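# Lift a crate with both hands and hold it still

## Task

Grasp the crate between the two hands, raise the entire crate so it is at least three fingers' width above the table, and keep it motionless in the air, touching nothing but the hands. It counts as failed if any motor of either hand shows moving in hand_stopped_by at the end, or if anything is pushed or knocked off the table.

## Robot and tools

Robot: a humanoid upper body on a stand past the table's -x edge (x = 0.18 m), facing roughly +x, possibly slightly turned or tilted. left_arm is its own left arm (+y side) and carries a left hand; right_arm (-y side) carries a right hand. Each hand has five fingers driven by six motors.

Scene frame: metres, table top at z = 0, +z up, +x away from the robot across the table. Result lines give each hand point's end_effector_position and end_effector_quat_wxyz in this frame. Shoulders sit about 0.28 m above the pelvis (0.01 to 0.14 m above the table), 0.06 m toward +x, and 0.10 m to each side; a hand point cannot get more than 0.62 m from its shoulder. Reported positions can be slightly wrong, more so at long reach.

Hand point axes: the hand point is 0.05 m in front of the palm, where a pinch meets. +z runs along straightened fingers, +y comes out of the palm, +x runs across the palm; on the right hand +x points away from the thumb, on the left hand toward it. Straight fingers extend 0.06 to 0.07 m past the point. A wrist bracket on the little finger's side protrudes 0.03 m beyond the point along +y and 0.11 m across the palm and can collide.

A row is 28 numbers, all in [-1, 1], always covering both arms even if one is idle: left_arm dx, dy, dz, rx, ry, rz, then left_gripper little, ring, middle, index, thumb_bend, thumb_turn, force_limit, speed, then the same fourteen for right_arm and right_gripper. dx..rz are an offset, not a pose: the target relative to that hand point's measured pose at the start of the action, expressed in the hand point's own axes. 1.0 equals 0.6 m of travel or 180 degrees; rx, ry, rz form a single rotation vector. Every row in an action is an offset from the same start pose, not from the row before. Finger values: +1 straight/open, -1 fully curled; thumb_bend +1 straight, -1 bent; thumb_turn +1 beside the palm, -1 across in front of it. A pinch is roughly index -0.22, thumb_bend -0.75, thumb_turn -0.57. force_limit maps linearly from about 0 N (-1) to 10 N (+1) at the fingertip (15 N for the two thumb motors) and only stops closing motion. speed maps from near zero (-1) to full (+1); full speed covers a finger's range in 0.6 s. The eight hand numbers are never 'no change': to keep a hand as it is, resend the last eight numbers actually run for it, or before any, its hand_measured six values plus hand_force_limit and hand_speed.

Tools:
- execute_actions(actions): a list of actions; each action is a table of up to 15 rows, one per 1/30 s step, and a short table repeats its final row to fill 15 steps. The first action's offsets start from the last pose any result reported. An empty list just returns state and images.
- move(target, speed, blocking): target is one 28-number row as above, offsets measured from the pose in the latest result that shows one. Each hand point travels a straight path there; both paths finish together, lasting 0.5 to 10 s (cut off at 10 s). speed is path top speed in m/s, 0.002 to 0.5, default 0.25; turning is capped at twice that in rad/s. Paths ignore obstacles and the other arm, and the hand can overshoot speed, especially with a nearly straight arm. Faster contact hits harder; aiming further past contact presses harder. blocking=false returns after 0.5 s while motion continues; until a result shows the move ended, use wait or stop before other motion calls.
- wait(seconds): 0 to 10; lets time pass with last commands held, returning early if a running move ends.
- stop(): brakes a running move; needs room, more when fast.
- zoom_image(camera, region): camera is cam_high, cam_left_wrist or cam_right_wrist; region [x0, y0, x1, y1] in that image's pixels, at most 504 by 504.
- show_instructions(): shows reference pages, moves nothing.
- finished_scene(scene): ends the scene by number after the last command is held; irreversible.

Controller: each step the commanded pose is clipped to within 70 mm and 16 degrees of the measured one, so big offsets may need several actions; after an action the arm stops at its last clipped pose. Position wins over orientation when both cannot be met. 'Hand target' lines show where the controller is heading. 'pose unreachable' means the clearance check altered or blocked that arm. For an arm that should stay put, send the offset back to its wanted pose in the first call of a reply and zeros afterward.

Result lines: the move: line reports done, off_target, moving, held or fault, plus limits (paced = pose clipped; held = steps blocked, after which the arm may surge). hand_measured, hand_stopped_by and hand_load_n each list six values in motor order. hand_stopped_by words: moving, target, force, stalled, fault (dead motor). hand_load_n is positive when something pushes a finger open; loads near 0 mean grip lost.

Gripping: a motor starts only when its target changes by at least 0.01 and then runs until it arrives or hits force_limit, then locks (holds at least 15 N). If blocked it reports moving until its travel time passes, then stalled, so allow time for motors to settle before finishing. Close slowly (speed -0.9 or below) for gentle contact. To squeeze more, raise force_limit and send a target further closed than hand_measured; to ease off, send one more open. Turn the thumb before reaching the object.

Avoid: arms or hands striking or pressing hard on each other; joint contact torques reaching limits (22.2 N m for the larger joints, 4.45 N m for wrist pitch and yaw, held weight included), which halts that arm for 10 s; motor overheating from long loaded holds (MOTOR HOT at 90 °C, OVER-TEMPERATURE FAULT at 120 °C drops the arm); dropping, slipping or slamming the crate; shoving anything off the table.

Each tool is called after "Request:" as name(argument=value, ...), one argument or row to a line, values as JSON.

## Session

Request:
execute_actions(
  actions=[],
)

Scene clock: 0.00 s.
left_arm: end_effector_position=(+0.1478, +0.0845, +0.4031) hand_measured=(+1.000, +1.000, +1.000, +1.000, +1.000, +1.000) hand_load_n=(+0.0, +0.0, +0.0, +0.0, +0.0, +0.0) hand_stopped_by=(target, target, target, target, target, target) hand_force_limit=0.00 hand_speed=-0.80 end_effector_quat_wxyz=(-0.113, +0.001, -0.281, +0.953) | right_arm: end_effector_position=(+0.2459, -0.0789, +0.3784) hand_measured=(+1.000, +1.000, +1.000, +1.000, +1.000, +1.000) hand_load_n=(+0.0, +0.0, +0.0, +0.0, +0.0, +0.0) hand_stopped_by=(target, target, target, target, target, target) hand_force_limit=0.00 hand_speed=-0.80 end_effector_quat_wxyz=(+0.946, -0.143, +0.237, +0.169)
Joint positions: left_arm=[-0.214  0.37   0.301 -0.49  -0.337 -1.098 -0.465] | right_arm=[ 0.013 -0.438 -0.083 -0.418  0.477 -0.883  0.29 ]
Joint velocities: left_arm=[-0.002 -0.006  0.005 -0.011  0.015  0.     0.   ] | right_arm=[ 0.003  0.002 -0.003  0.008  0.     0.     0.   ]
Hand target (left_arm): +0.148, +0.085, +0.403; -0.113, +0.001, -0.281, +0.953
Hand target (right_arm): +0.246, -0.079, +0.378; +0.946, -0.143, +0.237, +0.169
camera_calibration (this result's frames):
cam_left_wrist: T_world_to_cam=[[-0.146056, 0.829767, 0.53866, -0.262964], [-0.872785, 0.148263, -0.465042, 0.310923], [-0.46574, -0.538056, 0.702554, -0.0375985], [0, 0, 0, 1]] pos_world=[0.215451, 0.15187, 0.312655]
cam_right_wrist: T_world_to_cam=[[-0.503637, 0.846735, -0.171433, 0.247537], [-0.853411, -0.51847, -0.0536516, 0.184525], [-0.134312, 0.119282, 0.983734, -0.200954], [0, 0, 0, 1]] pos_world=[0.255154, -0.0899571, 0.250022]

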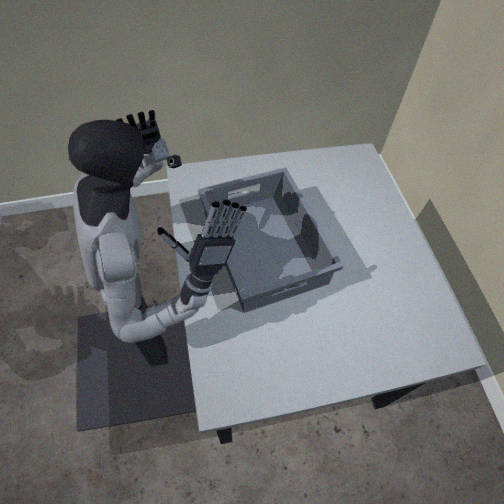

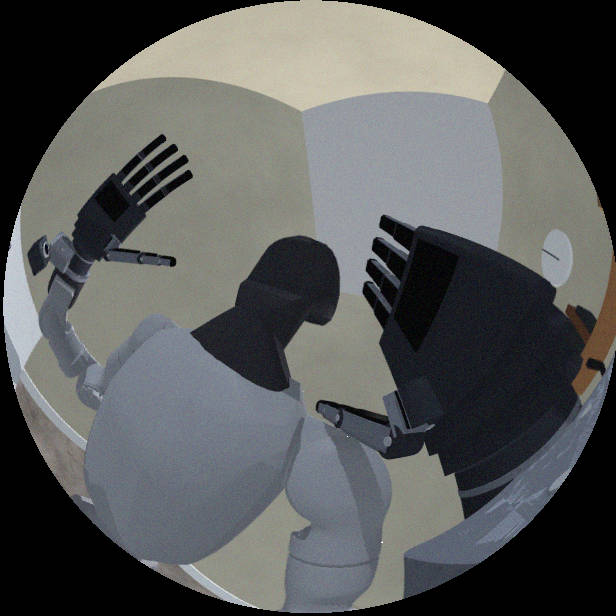

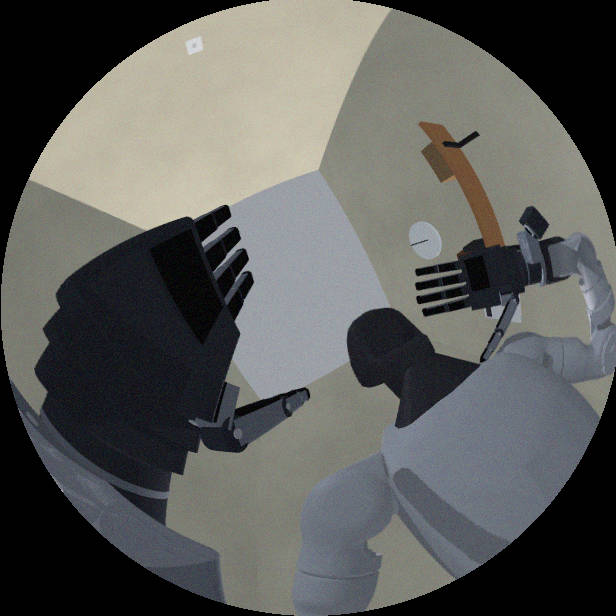

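Request:
zoom_image(
  camera="cam_high",
  region=[180, 150, 360, 330],
)

Request:
zoom_image(
  camera="cam_high",
  region=[190, 160, 310, 230],
)

Request:
zoom_image(
  camera="cam_high",
  region=[230, 245, 350, 320],
)

Region (180, 150, 360, 330) of cam_high's 504x504 image, scaled by 2.800, with more detail than that image has.

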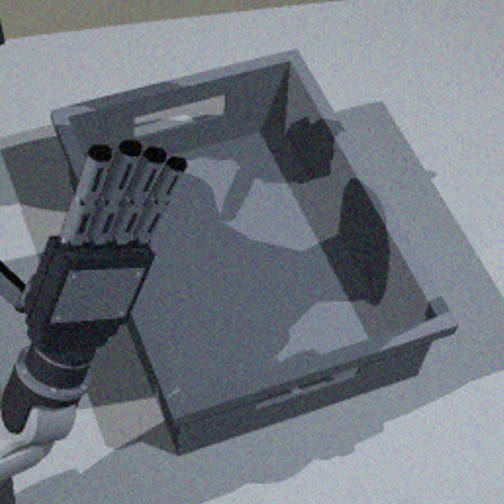

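Region (190, 160, 310, 230) of cam_high's 504x504 image, scaled by 4.200, with more detail than that image has; it fills the top 294 rows of this view, and the rest is white.

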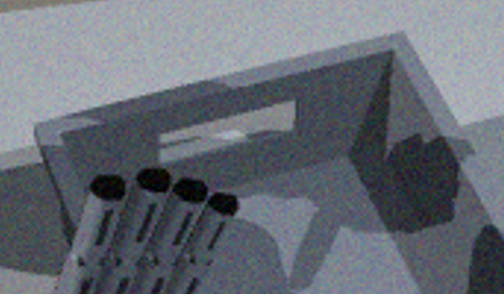

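Region (230, 245, 350, 320) of cam_high's 504x504 image, scaled by 4.200, with more detail than that image has; it fills the top 315 rows of this view, and the rest is white.

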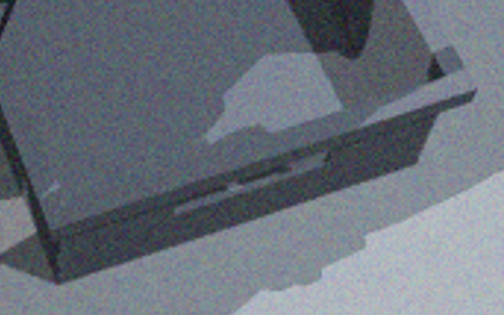

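Request:
zoom_image(
  camera="cam_high",
  region=[180, 410, 220, 450],
)

Request:
zoom_image(
  camera="cam_high",
  region=[460, 345, 500, 385],
)

Request:
zoom_image(
  camera="cam_high",
  region=[352, 125, 392, 165],
)

Request:
zoom_image(
  camera="cam_high",
  region=[150, 145, 210, 205],
)

Region (180, 410, 220, 450) of cam_high's 504x504 image, scaled by 12.600, with more detail than that image has.

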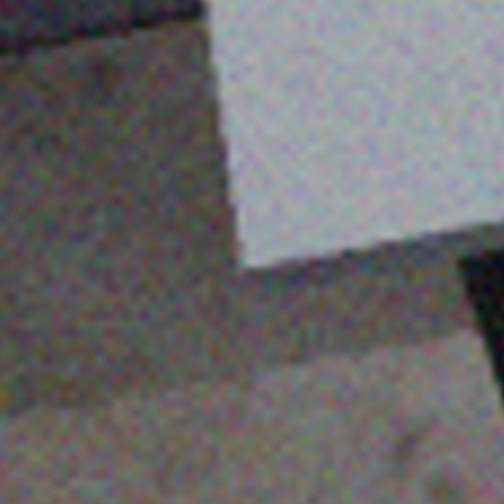

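Region (460, 345, 500, 385) of cam_high's 504x504 image, scaled by 12.600, with more detail than that image has.

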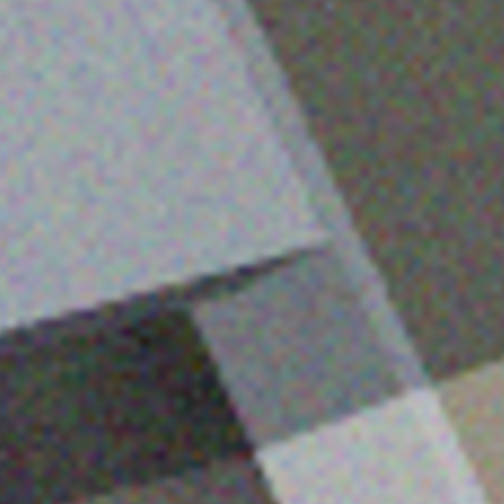

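Region (352, 125, 392, 165) of cam_high's 504x504 image, scaled by 12.600, with more detail than that image has.

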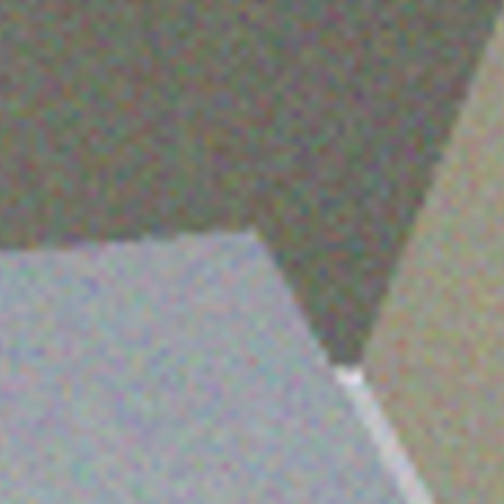

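Region (150, 145, 210, 205) of cam_high's 504x504 image, scaled by 8.400, with more detail than that image has.

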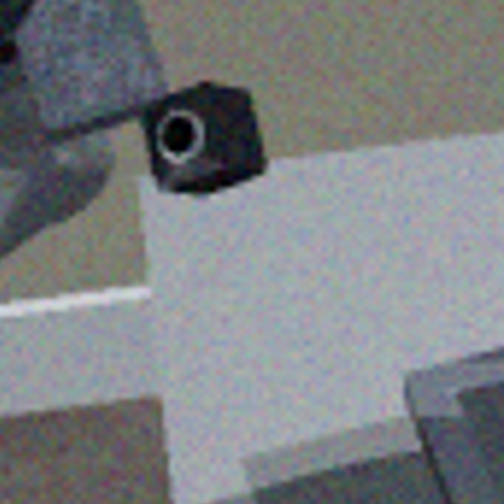

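Request:
zoom_image(
  camera="cam_high",
  region=[228, 280, 278, 320],
)

Request:
zoom_image(
  camera="cam_high",
  region=[300, 250, 350, 295],
)

Request:
zoom_image(
  camera="cam_high",
  region=[250, 160, 300, 205],
)

Request:
zoom_image(
  camera="cam_high",
  region=[215, 170, 270, 210],
)

Region (228, 280, 278, 320) of cam_high's 504x504 image, scaled by 10.080, with more detail than that image has; it fills the top 403 rows of this view, and the rest is white.

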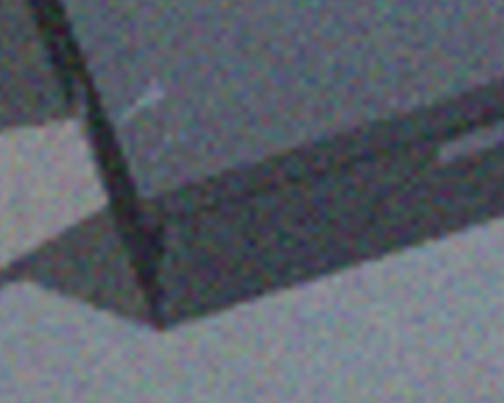

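Region (300, 250, 350, 295) of cam_high's 504x504 image, scaled by 10.080, with more detail than that image has; it fills the top 454 rows of this view, and the rest is white.

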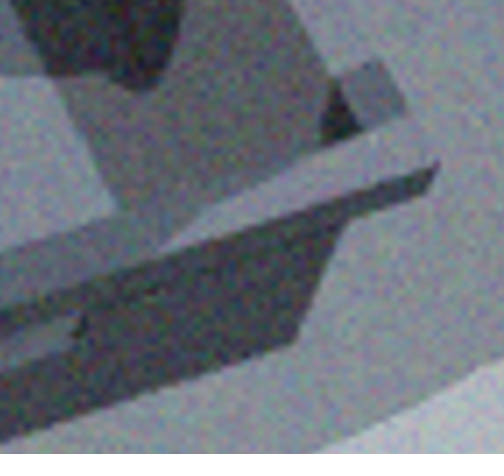

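Region (250, 160, 300, 205) of cam_high's 504x504 image, scaled by 10.080, with more detail than that image has; it fills the top 454 rows of this view, and the rest is white.

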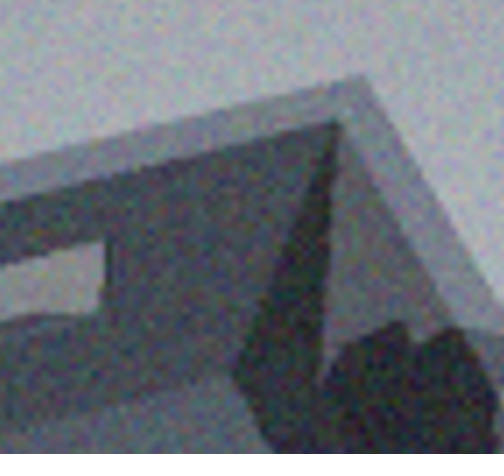

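Region (215, 170, 270, 210) of cam_high's 504x504 image, scaled by 9.164, with more detail than that image has; it fills the top 367 rows of this view, and the rest is white.

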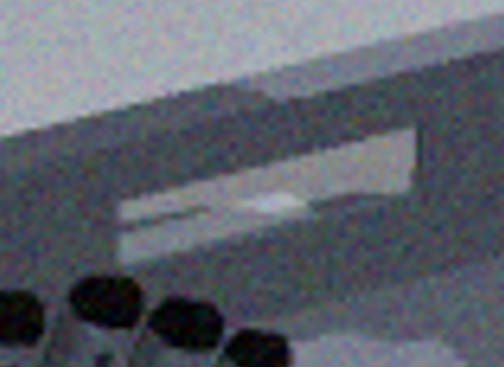

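Request:
move(
  target=[-0.4218,0.0534,-0.4722,-0.0059,-0.6839,-0.3912, -1,1,0.0,0.31,1,1,0,-0.5, 0.4004,-0.2139,-0.2313,0.0001,0.5935,0.1762, -1,1,0.0,0.31,1,1,0,-0.5],
  speed=0.5,
)

Scene clock: 123.37 s.
left_arm: end_effector_position=(+0.3865, +0.2501, +0.1709) hand_measured=(-1.000, +1.000, +0.000, +0.310, +1.000, +1.000) hand_load_n=(+0.0, +0.0, +0.0, +0.0, +0.0, +0.0) hand_stopped_by=(target, target, target, target, target, target) hand_force_limit=0.00 hand_speed=-0.50 end_effector_quat_wxyz=(+0.201, +0.907, -0.024, +0.370) | right_arm: end_effector_position=(+0.4319, -0.1933, +0.1636) hand_measured=(-1.000, +1.000, +0.000, +0.310, +1.000, +1.000) hand_load_n=(+0.0, +0.0, +0.0, +0.0, +0.0, +0.0) hand_stopped_by=(target, target, target, target, target, target) hand_force_limit=0.00 hand_speed=-0.50 end_effector_quat_wxyz=(+0.298, -0.137, +0.921, +0.211)
Joint positions: left_arm=[-0.75   1.222 -0.405  0.488 -1.166  0.771 -0.687] | right_arm=[-0.787 -1.437  0.51   0.542  1.139  0.832  0.802]
Joint velocities: left_arm=[ 0.017 -0.015 -0.008  0.005  0.     0.     0.   ] | right_arm=[-0.021 -0.005  0.034  0.002 -0.003  0.     0.01 ]
Hand target (left_arm): +0.387, +0.250, +0.170; +0.200, +0.907, -0.025, +0.370
Hand target (right_arm): +0.432, -0.193, +0.163; +0.297, -0.138, +0.921, +0.210
Off the commanded pose (left_arm): 0.017 m, 4 deg.
Off the commanded pose (right_arm): 0.013 m, 3 deg.
move: off_target (left_arm, right_arm)
camera_calibration (this result's frames):
cam_left_wrist: T_world_to_cam=[[0.140343, 0.908417, -0.393804, -0.211421], [0.275307, 0.346251, 0.896837, -0.339327], [0.951057, -0.234282, -0.2015, -0.143283], [0, 0, 0, 1]] pos_world=[0.259361, 0.275982, 0.19219]
cam_right_wrist: T_world_to_cam=[[-0.304184, 0.858401, 0.413062, 0.221772], [0.406264, -0.275303, 0.871296, -0.376037], [0.861639, 0.432846, -0.264995, -0.116263], [0, 0, 0, 1]] pos_world=[0.320406, -0.243569, 0.205225]

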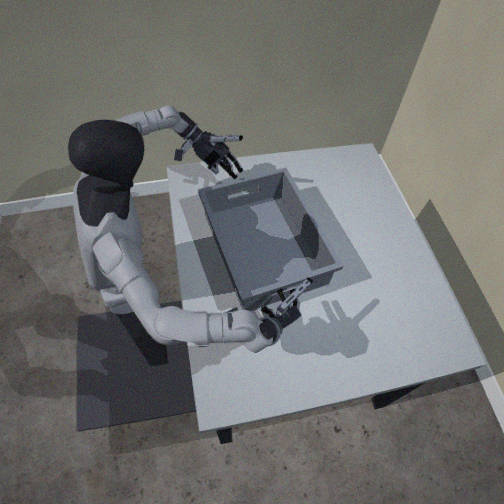

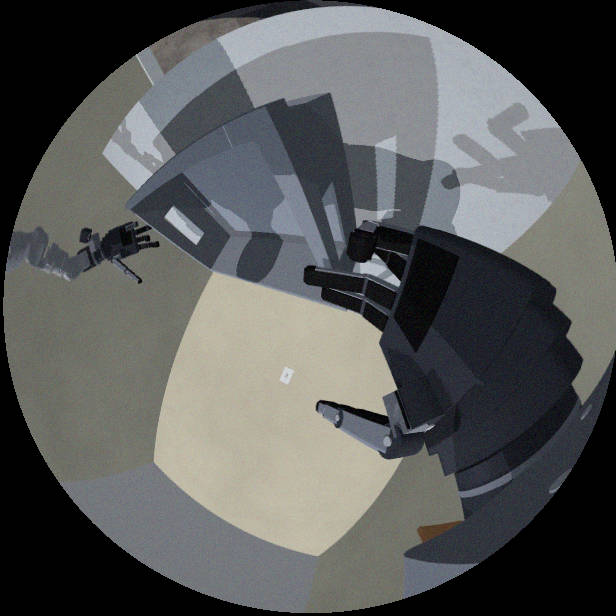

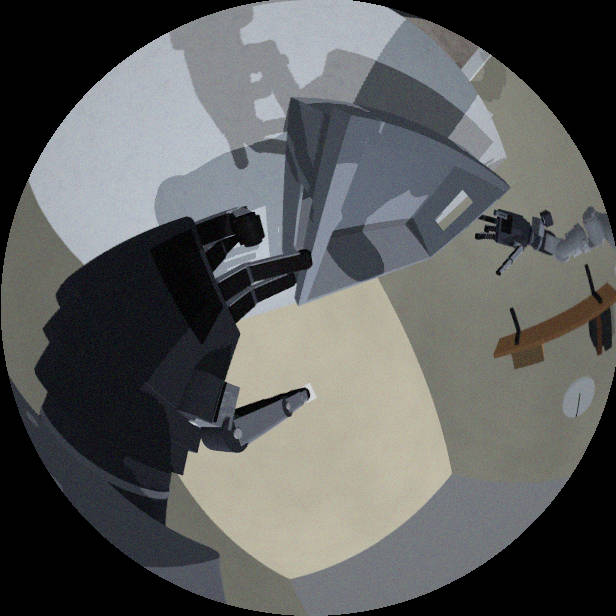

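Request:
execute_actions(
  actions=[],
)

Scene clock: 156.63 s.
left_arm: end_effector_position=(+0.3865, +0.2501, +0.1709) hand_measured=(-1.000, +1.000, +0.000, +0.310, +1.000, +1.000) hand_load_n=(+0.0, +0.0, +0.0, +0.0, +0.0, +0.0) hand_stopped_by=(target, target, target, target, target, target) hand_force_limit=0.00 hand_speed=-0.50 end_effector_quat_wxyz=(+0.201, +0.907, -0.024, +0.370) | right_arm: end_effector_position=(+0.4319, -0.1933, +0.1635) hand_measured=(-1.000, +1.000, +0.000, +0.310, +1.000, +1.000) hand_load_n=(+0.0, +0.0, +0.0, +0.0, +0.0, +0.0) hand_stopped_by=(target, target, target, target, target, target) hand_force_limit=0.00 hand_speed=-0.50 end_effector_quat_wxyz=(+0.298, -0.137, +0.921, +0.211)
Joint positions: left_arm=[-0.75   1.222 -0.405  0.488 -1.166  0.771 -0.687] | right_arm=[-0.788 -1.437  0.511  0.543  1.139  0.832  0.802]
Joint velocities: left_arm=[ 0.002 -0.006  0.003  0.    -0.005  0.     0.   ] | right_arm=[-0.008  0.002 -0.005  0.005 -0.008  0.     0.   ]
Hand target (left_arm): +0.387, +0.250, +0.170; +0.200, +0.907, -0.025, +0.370
Hand target (right_arm): +0.432, -0.193, +0.163; +0.297, -0.138, +0.921, +0.210
Off the commanded pose (left_arm): 0.017 m, 3 deg.
Off the commanded pose (right_arm): 0.013 m, 3 deg.
camera_calibration (this result's frames):
cam_left_wrist: T_world_to_cam=[[0.140268, 0.908422, -0.39382, -0.211415], [0.275446, 0.346248, 0.896795, -0.339326], [0.951028, -0.234268, -0.201654, -0.143239], [0, 0, 0, 1]] pos_world=[0.259345, 0.275989, 0.192162]
cam_right_wrist: T_world_to_cam=[[-0.304167, 0.858256, 0.413375, 0.221669], [0.406709, -0.275403, 0.871057, -0.376104], [0.861435, 0.43307, -0.265292, -0.116072], [0, 0, 0, 1]] pos_world=[0.320378, -0.243562, 0.205182]

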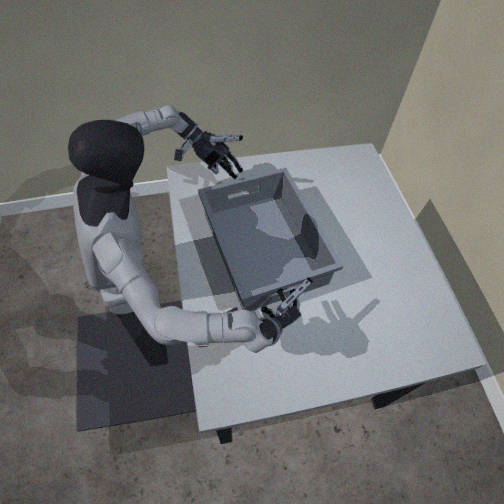

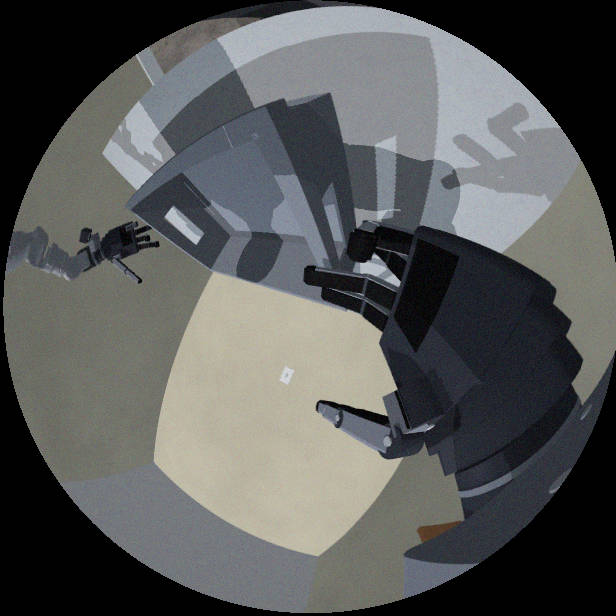

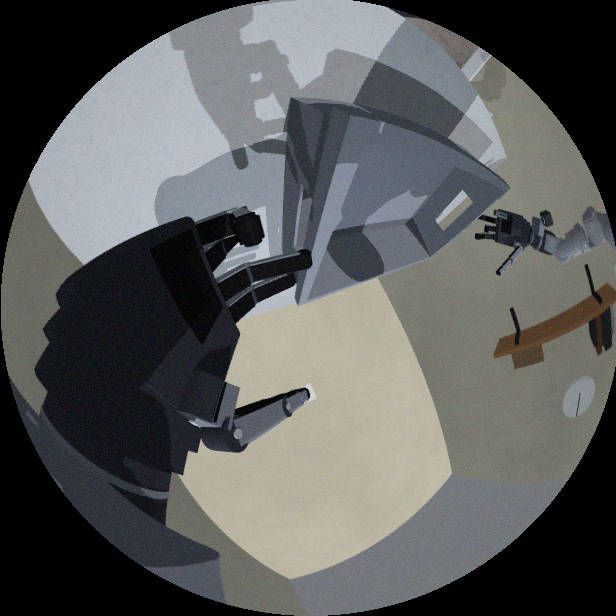

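Request:
zoom_image(
  camera="cam_left_wrist",
  region=[240, 80, 420, 320],
)

Request:
zoom_image(
  camera="cam_right_wrist",
  region=[220, 80, 400, 320],
)

Region (240, 80, 420, 320) of cam_left_wrist's 616x616 image, scaled by 2.100, with more detail than that image has; it fills the left 378 columns of this view, and the rest is white.

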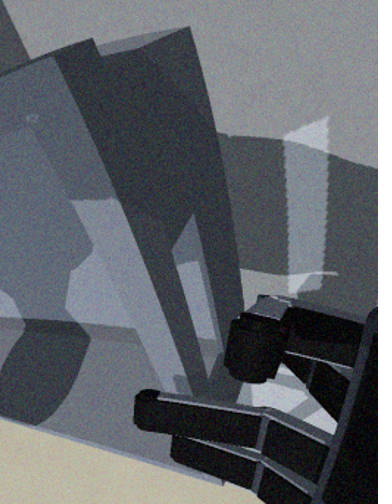

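Region (220, 80, 400, 320) of cam_right_wrist's 616x616 image, scaled by 2.100, with more detail than that image has; it fills the left 378 columns of this view, and the rest is white.

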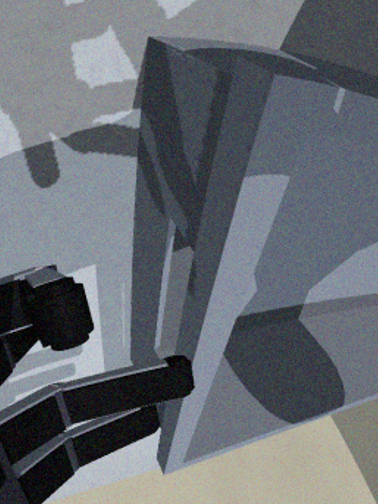

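Request:
zoom_image(
  camera="cam_left_wrist",
  region=[255, 80, 345, 140],
)

Request:
zoom_image(
  camera="cam_left_wrist",
  region=[110, 180, 230, 290],
)

Request:
zoom_image(
  camera="cam_left_wrist",
  region=[300, 170, 400, 330],
)

Region (255, 80, 345, 140) of cam_left_wrist's 616x616 image, scaled by 5.600, with more detail than that image has.

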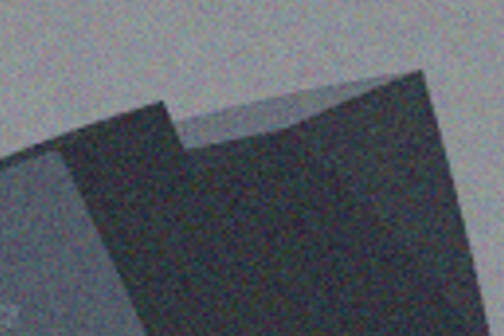

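Region (110, 180, 230, 290) of cam_left_wrist's 616x616 image, scaled by 4.200, with more detail than that image has; it fills the top 462 rows of this view, and the rest is white.

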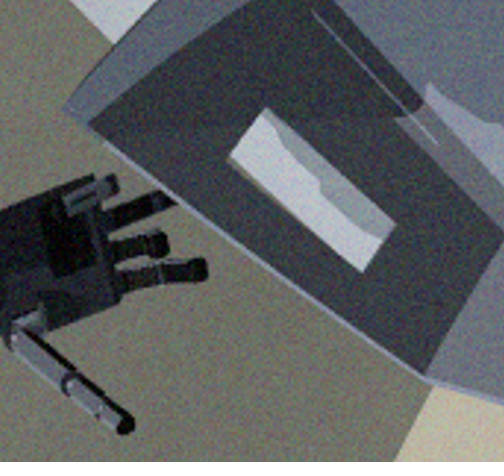

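Region (300, 170, 400, 330) of cam_left_wrist's 616x616 image, scaled by 3.150, with more detail than that image has; it fills the left 315 columns of this view, and the rest is white.

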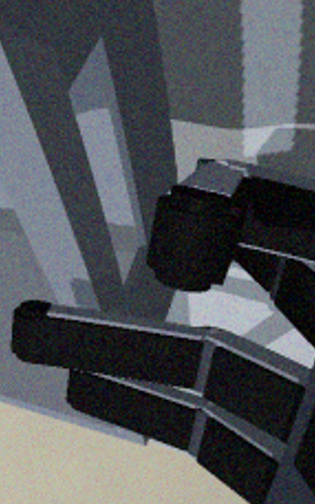

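Request:
zoom_image(
  camera="cam_right_wrist",
  region=[280, 85, 370, 145],
)

Request:
zoom_image(
  camera="cam_right_wrist",
  region=[410, 160, 530, 270],
)

Request:
zoom_image(
  camera="cam_right_wrist",
  region=[260, 230, 350, 320],
)

Region (280, 85, 370, 145) of cam_right_wrist's 616x616 image, scaled by 5.600, with more detail than that image has.

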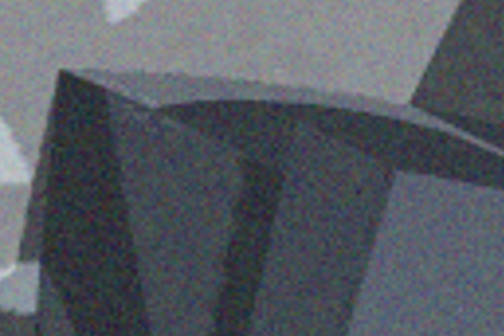

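Region (410, 160, 530, 270) of cam_right_wrist's 616x616 image, scaled by 4.200, with more detail than that image has; it fills the top 462 rows of this view, and the rest is white.

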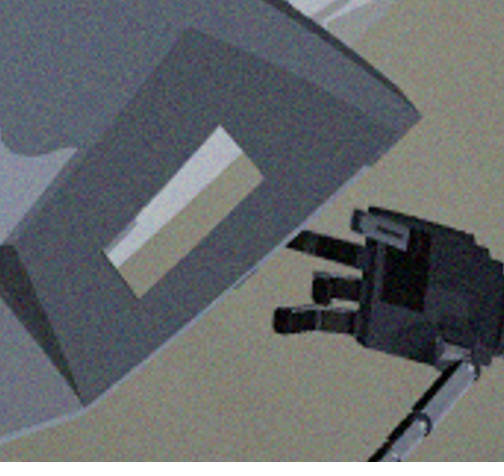

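Region (260, 230, 350, 320) of cam_right_wrist's 616x616 image, scaled by 5.600, with more detail than that image has.

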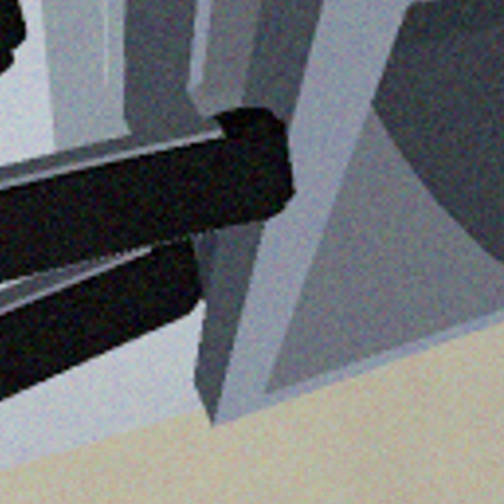

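Request:
execute_actions(
  actions=[
    [[-0.0005,-0.0012,0.0000,0.0006,0,-0.0002,-1,1,0,0.31,1,1,0,-0.5, 0.0006,-0.0003,0.0011,-0.0002,-0.0002,-0.0003,-1,1,0,0.31,1,1,0,-0.5],
[-0.0018,-0.0040,0.0002,0.0022,0,-0.0008,-1,1,0,0.31,1,1,0,-0.5, 0.0021,-0.0012,0.0041,-0.0008,-0.0007,-0.0010,-1,1,0,0.31,1,1,0,-0.5],
[-0.0040,-0.0080,0.0008,0.0045,0,-0.0017,-1,1,0,0.31,1,1,0,-0.5, 0.0045,-0.0024,0.0086,-0.0017,-0.0014,-0.0022,-1,1,0,0.31,1,1,0,-0.5],
[-0.0070,-0.0128,0.0018,0.0074,-0.0001,-0.0027,-1,1,0,0.31,1,1,0,-0.5, 0.0073,-0.0039,0.0139,-0.0028,-0.0024,-0.0036,-1,1,0,0.31,1,1,0,-0.5],
[-0.0105,-0.0178,0.0034,0.0105,-0.0001,-0.0039,-1,1,0,0.31,1,1,0,-0.5, 0.0103,-0.0056,0.0198,-0.0039,-0.0033,-0.0050,-1,1,0,0.31,1,1,0,-0.5],
[-0.0143,-0.0228,0.0053,0.0136,-0.0002,-0.0050,-1,1,0,0.31,1,1,0,-0.5, 0.0134,-0.0072,0.0257,-0.0051,-0.0043,-0.0065,-1,1,0,0.31,1,1,0,-0.5],
[-0.0181,-0.0273,0.0073,0.0165,-0.0002,-0.0060,-1,1,0,0.31,1,1,0,-0.5, 0.0162,-0.0087,0.0311,-0.0062,-0.0052,-0.0079,-1,1,0,0.31,1,1,0,-0.5],
[-0.0214,-0.0310,0.0092,0.0188,-0.0003,-0.0069,-1,1,0,0.31,1,1,0,-0.5, 0.0185,-0.0100,0.0355,-0.0070,-0.0060,-0.0090,-1,1,0,0.31,1,1,0,-0.5],
[-0.0240,-0.0335,0.0108,0.0204,-0.0003,-0.0075,-1,1,0,0.31,1,1,0,-0.5, 0.0201,-0.0108,0.0385,-0.0076,-0.0065,-0.0098,-1,1,0,0.31,1,1,0,-0.5],
[-0.0253,-0.0346,0.0116,0.0210,-0.0003,-0.0077,-1,1,0,0.31,1,1,0,-0.5, 0.0207,-0.0112,0.0396,-0.0079,-0.0067,-0.0101,-1,1,0,0.31,1,1,0,-0.5]],
  ],
)

Scene clock: 277.13 s.
left_arm: end_effector_position=(+0.3822, +0.2648, +0.1470) hand_measured=(-1.000, +1.000, +0.000, +0.310, +1.000, +1.000) hand_load_n=(+0.0, +0.0, +0.0, +0.0, +0.0, +0.0) hand_stopped_by=(target, target, target, target, target, target) hand_force_limit=0.00 hand_speed=-0.50 end_effector_quat_wxyz=(+0.175, +0.915, -0.001, +0.364) | right_arm: end_effector_position=(+0.4371, -0.1905, +0.1361) hand_measured=(-1.000, +1.000, +0.000, +0.310, +1.000, +1.000) hand_load_n=(+0.0, +0.0, +0.0, +0.0, +0.0, +0.0) hand_stopped_by=(target, target, target, target, target, target) hand_force_limit=0.00 hand_speed=-0.50 end_effector_quat_wxyz=(+0.309, -0.150, +0.913, +0.220)
Joint positions: left_arm=[-0.682  1.207 -0.4    0.501 -1.166  0.723 -0.633] | right_arm=[-0.79  -1.32   0.559  0.679  1.059  0.678  0.861]
Joint velocities: left_arm=[ 0.009  0.     0.012  0.    -0.011 -0.016  0.   ] | right_arm=[-0.115 -0.009  0.     0.078 -0.049 -0.055  0.048]
Hand target (left_arm): +0.383, +0.265, +0.149; +0.175, +0.913, -0.001, +0.368
Hand target (right_arm): +0.438, -0.191, +0.138; +0.312, -0.153, +0.912, +0.219
Off the commanded pose (left_arm): 0.003 m, 0 deg.
Off the commanded pose (right_arm): 0.001 m, 0 deg.
camera_calibration (this result's frames):
cam_left_wrist: T_world_to_cam=[[0.078112, 0.927263, -0.366172, -0.218833], [0.277759, 0.332509, 0.90127, -0.319678], [0.95747, -0.172108, -0.231583, -0.155036], [0, 0, 0, 1]] pos_world=[0.25433, 0.282528, 0.172082]
cam_right_wrist: T_world_to_cam=[[-0.339154, 0.843126, 0.417268, 0.244049], [0.389864, -0.277703, 0.878002, -0.347529], [0.856143, 0.460455, -0.23452, -0.125702], [0, 0, 0, 1]] pos_world=[0.325878, -0.244394, 0.173818]

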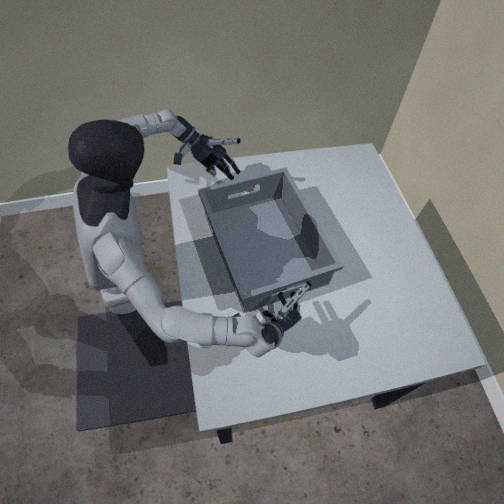

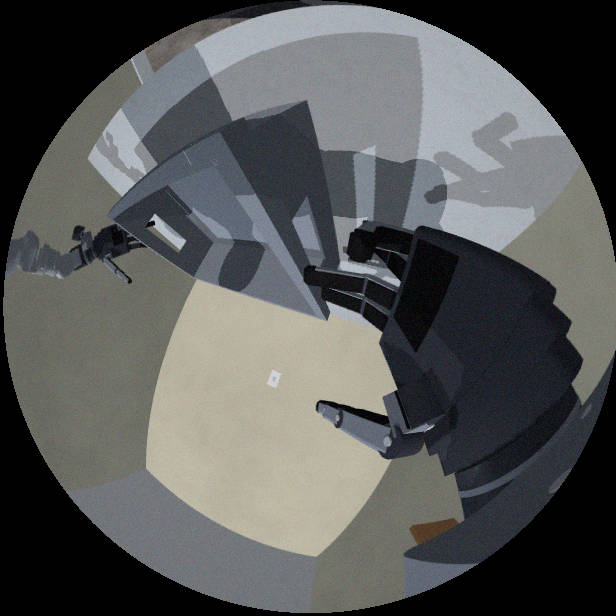

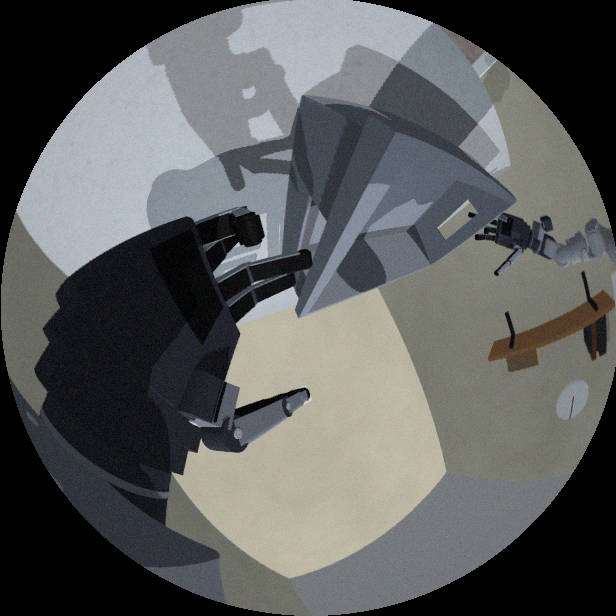

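Request:
execute_actions(
  actions=[
    [[-0.0009,-0.0005,0.0010,0,0.0010,0.0005,-1,1,0,0.31,1,1,0,-0.5, 0.0005,-0.0003,0.0007,0,0,0,-1,1,0,0.31,1,1,0,-0.5],
[-0.0033,-0.0018,0.0039,0,0.0012,0.0006,-1,1,0,0.31,1,1,0,-0.5, 0.0020,-0.0012,0.0027,0,0,0,-1,1,0,0.31,1,1,0,-0.5],
[-0.0070,-0.0039,0.0083,0,0.0014,0.0007,-1,1,0,0.31,1,1,0,-0.5, 0.0042,-0.0025,0.0057,0,0,0,-1,1,0,0.31,1,1,0,-0.5],
[-0.0117,-0.0065,0.0139,0,0.0016,0.0008,-1,1,0,0.31,1,1,0,-0.5, 0.0070,-0.0041,0.0095,0,0,0,-1,1,0,0.31,1,1,0,-0.5],
[-0.0171,-0.0096,0.0203,0,0.0018,0.0009,-1,1,0,0.31,1,1,0,-0.5, 0.0102,-0.0060,0.0139,0,0,0,-1,1,0,0.31,1,1,0,-0.5],
[-0.0229,-0.0128,0.0272,0,0.0020,0.0010,-1,1,0,0.31,1,1,0,-0.5, 0.0136,-0.0081,0.0186,0,0,0,-1,1,0,0.31,1,1,0,-0.5],
[-0.0288,-0.0162,0.0342,0,0.0023,0.0011,-1,1,0,0.31,1,1,0,-0.5, 0.0172,-0.0102,0.0234,0,0,0,-1,1,0,0.31,1,1,0,-0.5],
[-0.0346,-0.0189,0.0414,0,0.0023,0.0011,-1,1,0,0.31,1,1,0,-0.5, 0.0206,-0.0116,0.0285,0,0,0,-1,1,0,0.31,1,1,0,-0.5],
[-0.0400,-0.0208,0.0483,0,0.0023,0.0011,-1,1,0,0.31,1,1,0,-0.5, 0.0238,-0.0120,0.0335,0,0,0,-1,1,0,0.31,1,1,0,-0.5],
[-0.0447,-0.0217,0.0547,0,0.0023,0.0011,-1,1,0,0.31,1,1,0,-0.5, 0.0266,-0.0115,0.0383,0,0,0,-1,1,0,0.31,1,1,0,-0.5],
[-0.0484,-0.0219,0.0599,0,0.0023,0.0011,-1,1,0,0.31,1,1,0,-0.5, 0.0287,-0.0103,0.0424,0,0,0,-1,1,0,0.31,1,1,0,-0.5],
[-0.0508,-0.0213,0.0637,0,0.0023,0.0011,-1,1,0,0.31,1,1,0,-0.5, 0.0301,-0.0087,0.0455,0,0,0,-1,1,0,0.31,1,1,0,-0.5],
[-0.0517,-0.0201,0.0655,0,0.0023,0.0011,-1,1,0,0.31,1,1,0,-0.5, 0.0306,-0.0068,0.0472,0,0,0,-1,1,0,0.31,1,1,0,-0.5],
[-0.0517,-0.0189,0.0661,0,0.0023,0.0011,-1,1,0,0.31,1,1,0,-0.5, 0.0306,-0.0053,0.0478,0,0,0,-1,1,0,0.31,1,1,0,-0.5],
[-0.0517,-0.0184,0.0663,0,0.0023,0.0011,-1,1,0,0.31,1,1,0,-0.5, 0.0306,-0.0046,0.0482,0,0,0,-1,1,0,0.31,1,1,0,-0.5]],
  ],
)

Scene clock: 337.27 s.
left_arm: end_effector_position=(+0.3820, +0.2562, +0.0906) hand_measured=(-1.000, +1.000, +0.000, +0.310, +1.000, +1.000) hand_load_n=(+0.0, +0.0, +0.0, +0.0, +0.0, +0.0) hand_stopped_by=(target, target, target, target, target, target) hand_force_limit=0.00 hand_speed=-0.50 end_effector_quat_wxyz=(+0.178, +0.917, +0.000, +0.358) | right_arm: end_effector_position=(+0.4398, -0.1824, +0.1040) hand_measured=(-1.000, +1.000, +0.000, +0.310, +1.000, +1.000) hand_load_n=(+0.0, +0.0, +0.0, +0.0, +0.0, +0.0) hand_stopped_by=(target, target, target, target, target, target) hand_force_limit=0.00 hand_speed=-0.50 end_effector_quat_wxyz=(+0.309, -0.150, +0.912, +0.223)
Joint positions: left_arm=[-0.671  1.03  -0.476  0.672 -1.059  0.548 -0.662] | right_arm=[-0.784 -1.202  0.591  0.787  1.018  0.575  0.854]
Joint velocities: left_arm=[-0.044 -0.192 -0.063  0.11   0.055 -0.066 -0.032] | right_arm=[ 0.048  0.041 -0.002 -0.158  0.002  0.    -0.146]
Hand target (left_arm): +0.385, +0.257, +0.094; +0.175, +0.915, -0.004, +0.364
Hand target (right_arm): +0.440, -0.182, +0.104; +0.311, -0.150, +0.912, +0.220
Off the commanded pose (left_arm): 0.008 m, 1 deg.
Off the commanded pose (right_arm): 0.002 m, 0 deg.
camera_calibration (this result's frames):
cam_left_wrist: T_world_to_cam=[[0.0739731, 0.925568, -0.371284, -0.22906], [0.289892, 0.33627, 0.896039, -0.271073], [0.954196, -0.173915, -0.24344, -0.166581], [0, 0, 0, 1]] pos_world=[0.254477, 0.274193, 0.117293]
cam_right_wrist: T_world_to_cam=[[-0.339596, 0.840452, 0.422274, 0.250755], [0.390353, -0.28253, 0.876243, -0.319118], [0.855745, 0.462405, -0.232127, -0.13898], [0, 0, 0, 1]] pos_world=[0.328655, -0.236642, 0.141476]

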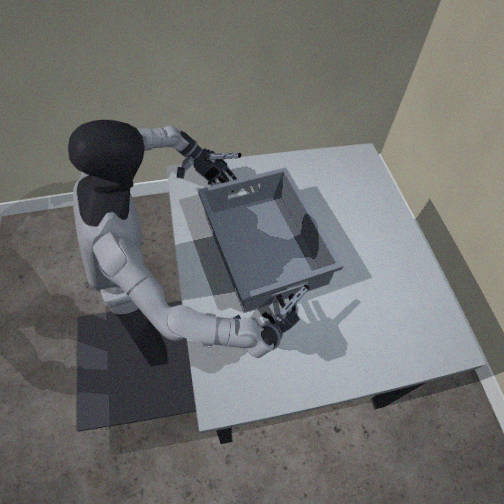

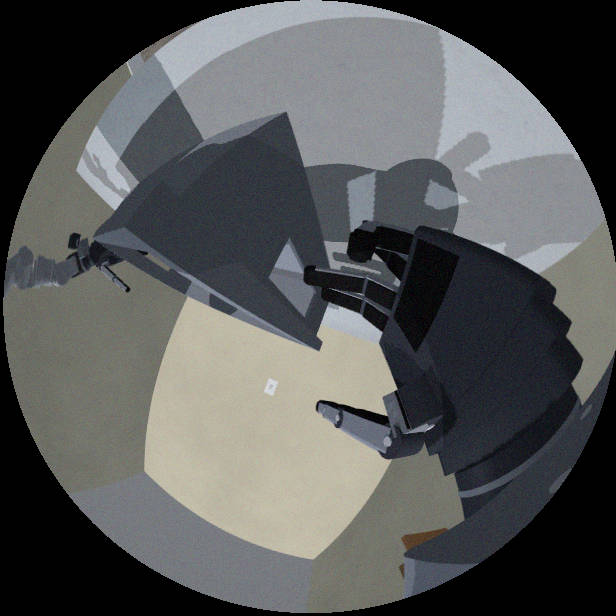

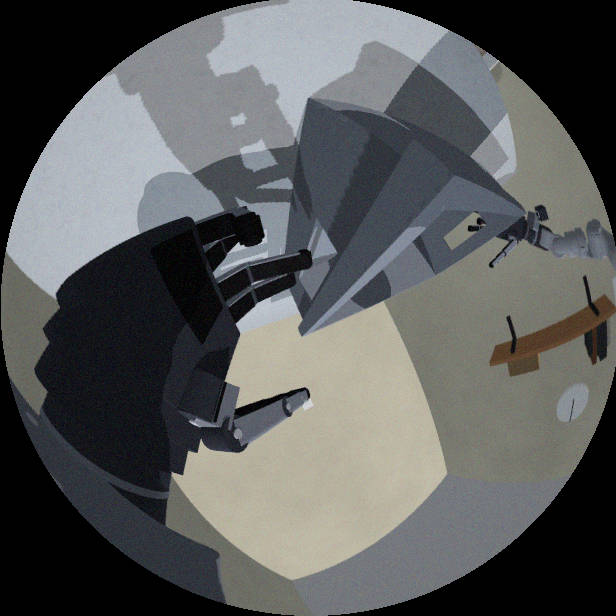

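Request:
execute_actions(
  actions=[],
)

Scene clock: 338.63 s.
left_arm: end_effector_position=(+0.3852, +0.2554, +0.0941) hand_measured=(-1.000, +1.000, +0.000, +0.310, +1.000, +1.000) hand_load_n=(+0.0, +0.0, +0.0, +0.0, +0.0, +0.0) hand_stopped_by=(target, target, target, target, target, target) hand_force_limit=0.00 hand_speed=-0.50 end_effector_quat_wxyz=(+0.178, +0.914, -0.003, +0.364) | right_arm: end_effector_position=(+0.4400, -0.1817, +0.1032) hand_measured=(-1.000, +1.000, +0.000, +0.310, +1.000, +1.000) hand_load_n=(+0.0, +0.0, +0.0, +0.0, +0.0, +0.0) hand_stopped_by=(target, target, target, target, target, target) hand_force_limit=0.00 hand_speed=-0.50 end_effector_quat_wxyz=(+0.309, -0.151, +0.913, +0.221)
Joint positions: left_arm=[-0.682  1.028 -0.477  0.675 -1.058  0.541 -0.664] | right_arm=[-0.783 -1.202  0.591  0.78   1.018  0.575  0.846]
Joint velocities: left_arm=[-0.008 -0.008  0.009 -0.008 -0.002  0.     0.   ] | right_arm=[ 0.002 -0.003  0.008 -0.002 -0.009  0.     0.   ]
Hand target (left_arm): +0.385, +0.257, +0.094; +0.175, +0.915, -0.004, +0.364
Hand target (right_arm): +0.440, -0.182, +0.104; +0.311, -0.150, +0.912, +0.220
Off the commanded pose (left_arm): 0.004 m, 1 deg.
Off the commanded pose (right_arm): 0.002 m, 0 deg.
camera_calibration (this result's frames):
cam_left_wrist: T_world_to_cam=[[0.0823573, 0.925849, -0.368811, -0.230733], [0.279152, 0.333824, 0.900353, -0.270468], [0.956709, -0.177105, -0.230959, -0.170298], [0, 0, 0, 1]] pos_world=[0.257429, 0.273752, 0.119088]
cam_right_wrist: T_world_to_cam=[[-0.341074, 0.842028, 0.41792, 0.251944], [0.389584, -0.277985, 0.878037, -0.3173], [0.855507, 0.462291, -0.233227, -0.139441], [0, 0, 0, 1]] pos_world=[0.328839, -0.235886, 0.140787]

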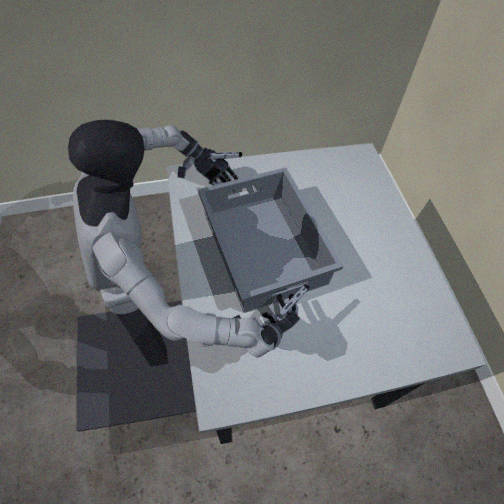

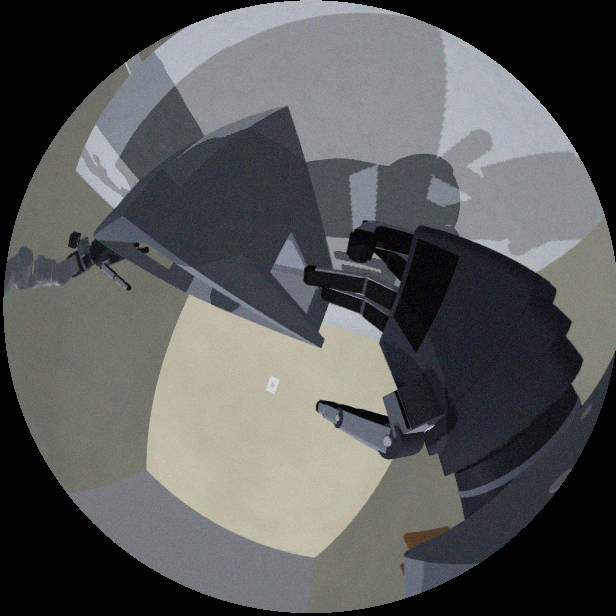

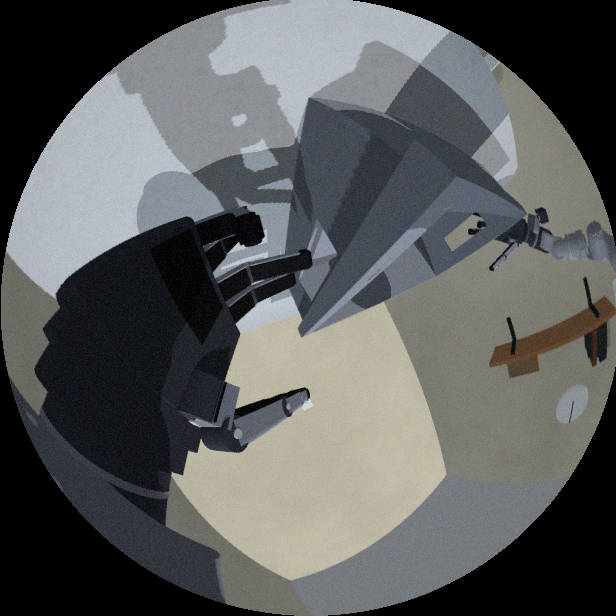

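Request:
zoom_image(
  camera="cam_left_wrist",
  region=[250, 220, 390, 360],
)

Request:
zoom_image(
  camera="cam_left_wrist",
  region=[80, 160, 220, 310],
)

Request:
zoom_image(
  camera="cam_left_wrist",
  region=[230, 90, 320, 150],
)

Region (250, 220, 390, 360) of cam_left_wrist's 616x616 image, scaled by 3.600, with more detail than that image has.

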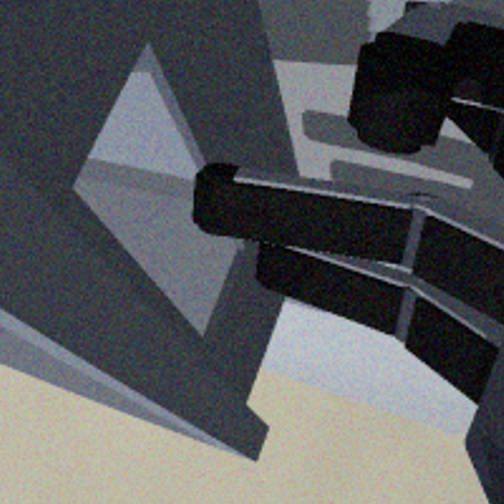

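Region (80, 160, 220, 310) of cam_left_wrist's 616x616 image, scaled by 3.360, with more detail than that image has; it fills the left 470 columns of this view, and the rest is white.

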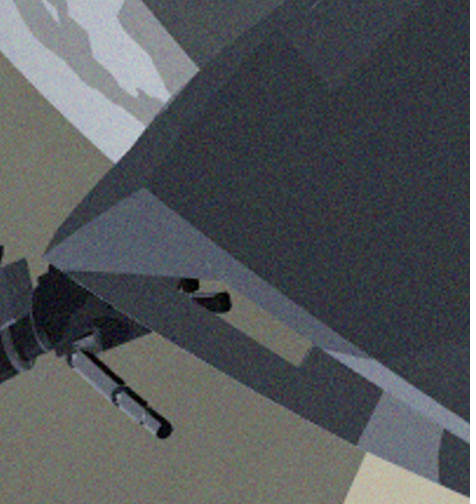

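Region (230, 90, 320, 150) of cam_left_wrist's 616x616 image, scaled by 5.600, with more detail than that image has.

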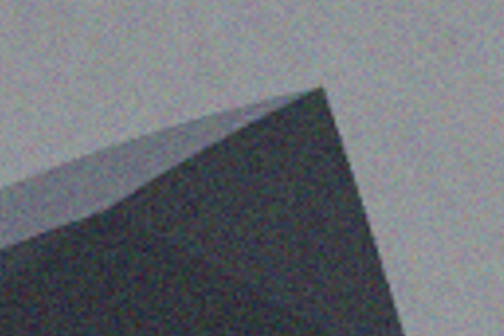

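Request:
zoom_image(
  camera="cam_right_wrist",
  region=[230, 205, 370, 345],
)

Request:
zoom_image(
  camera="cam_right_wrist",
  region=[410, 150, 550, 290],
)

Request:
zoom_image(
  camera="cam_right_wrist",
  region=[290, 85, 380, 145],
)

Region (230, 205, 370, 345) of cam_right_wrist's 616x616 image, scaled by 3.600, with more detail than that image has.

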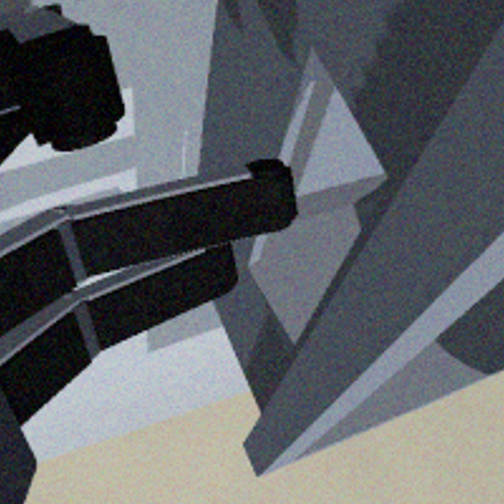

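Region (410, 150, 550, 290) of cam_right_wrist's 616x616 image, scaled by 3.600, with more detail than that image has.

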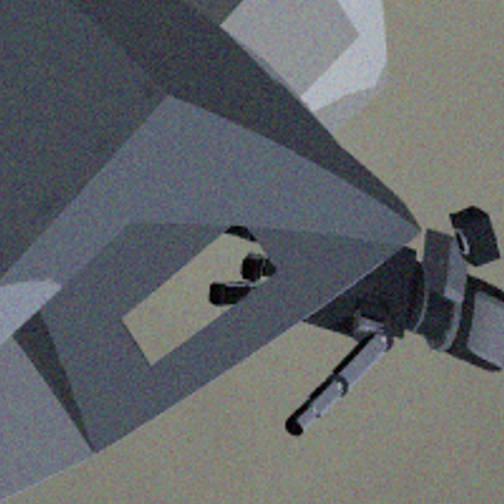

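Region (290, 85, 380, 145) of cam_right_wrist's 616x616 image, scaled by 5.600, with more detail than that image has.

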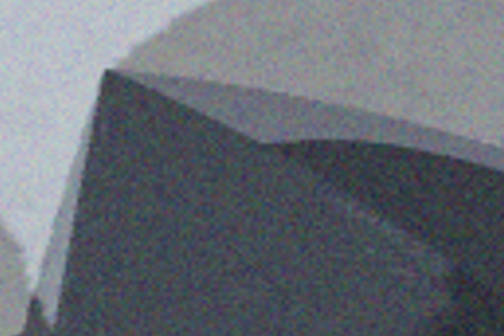

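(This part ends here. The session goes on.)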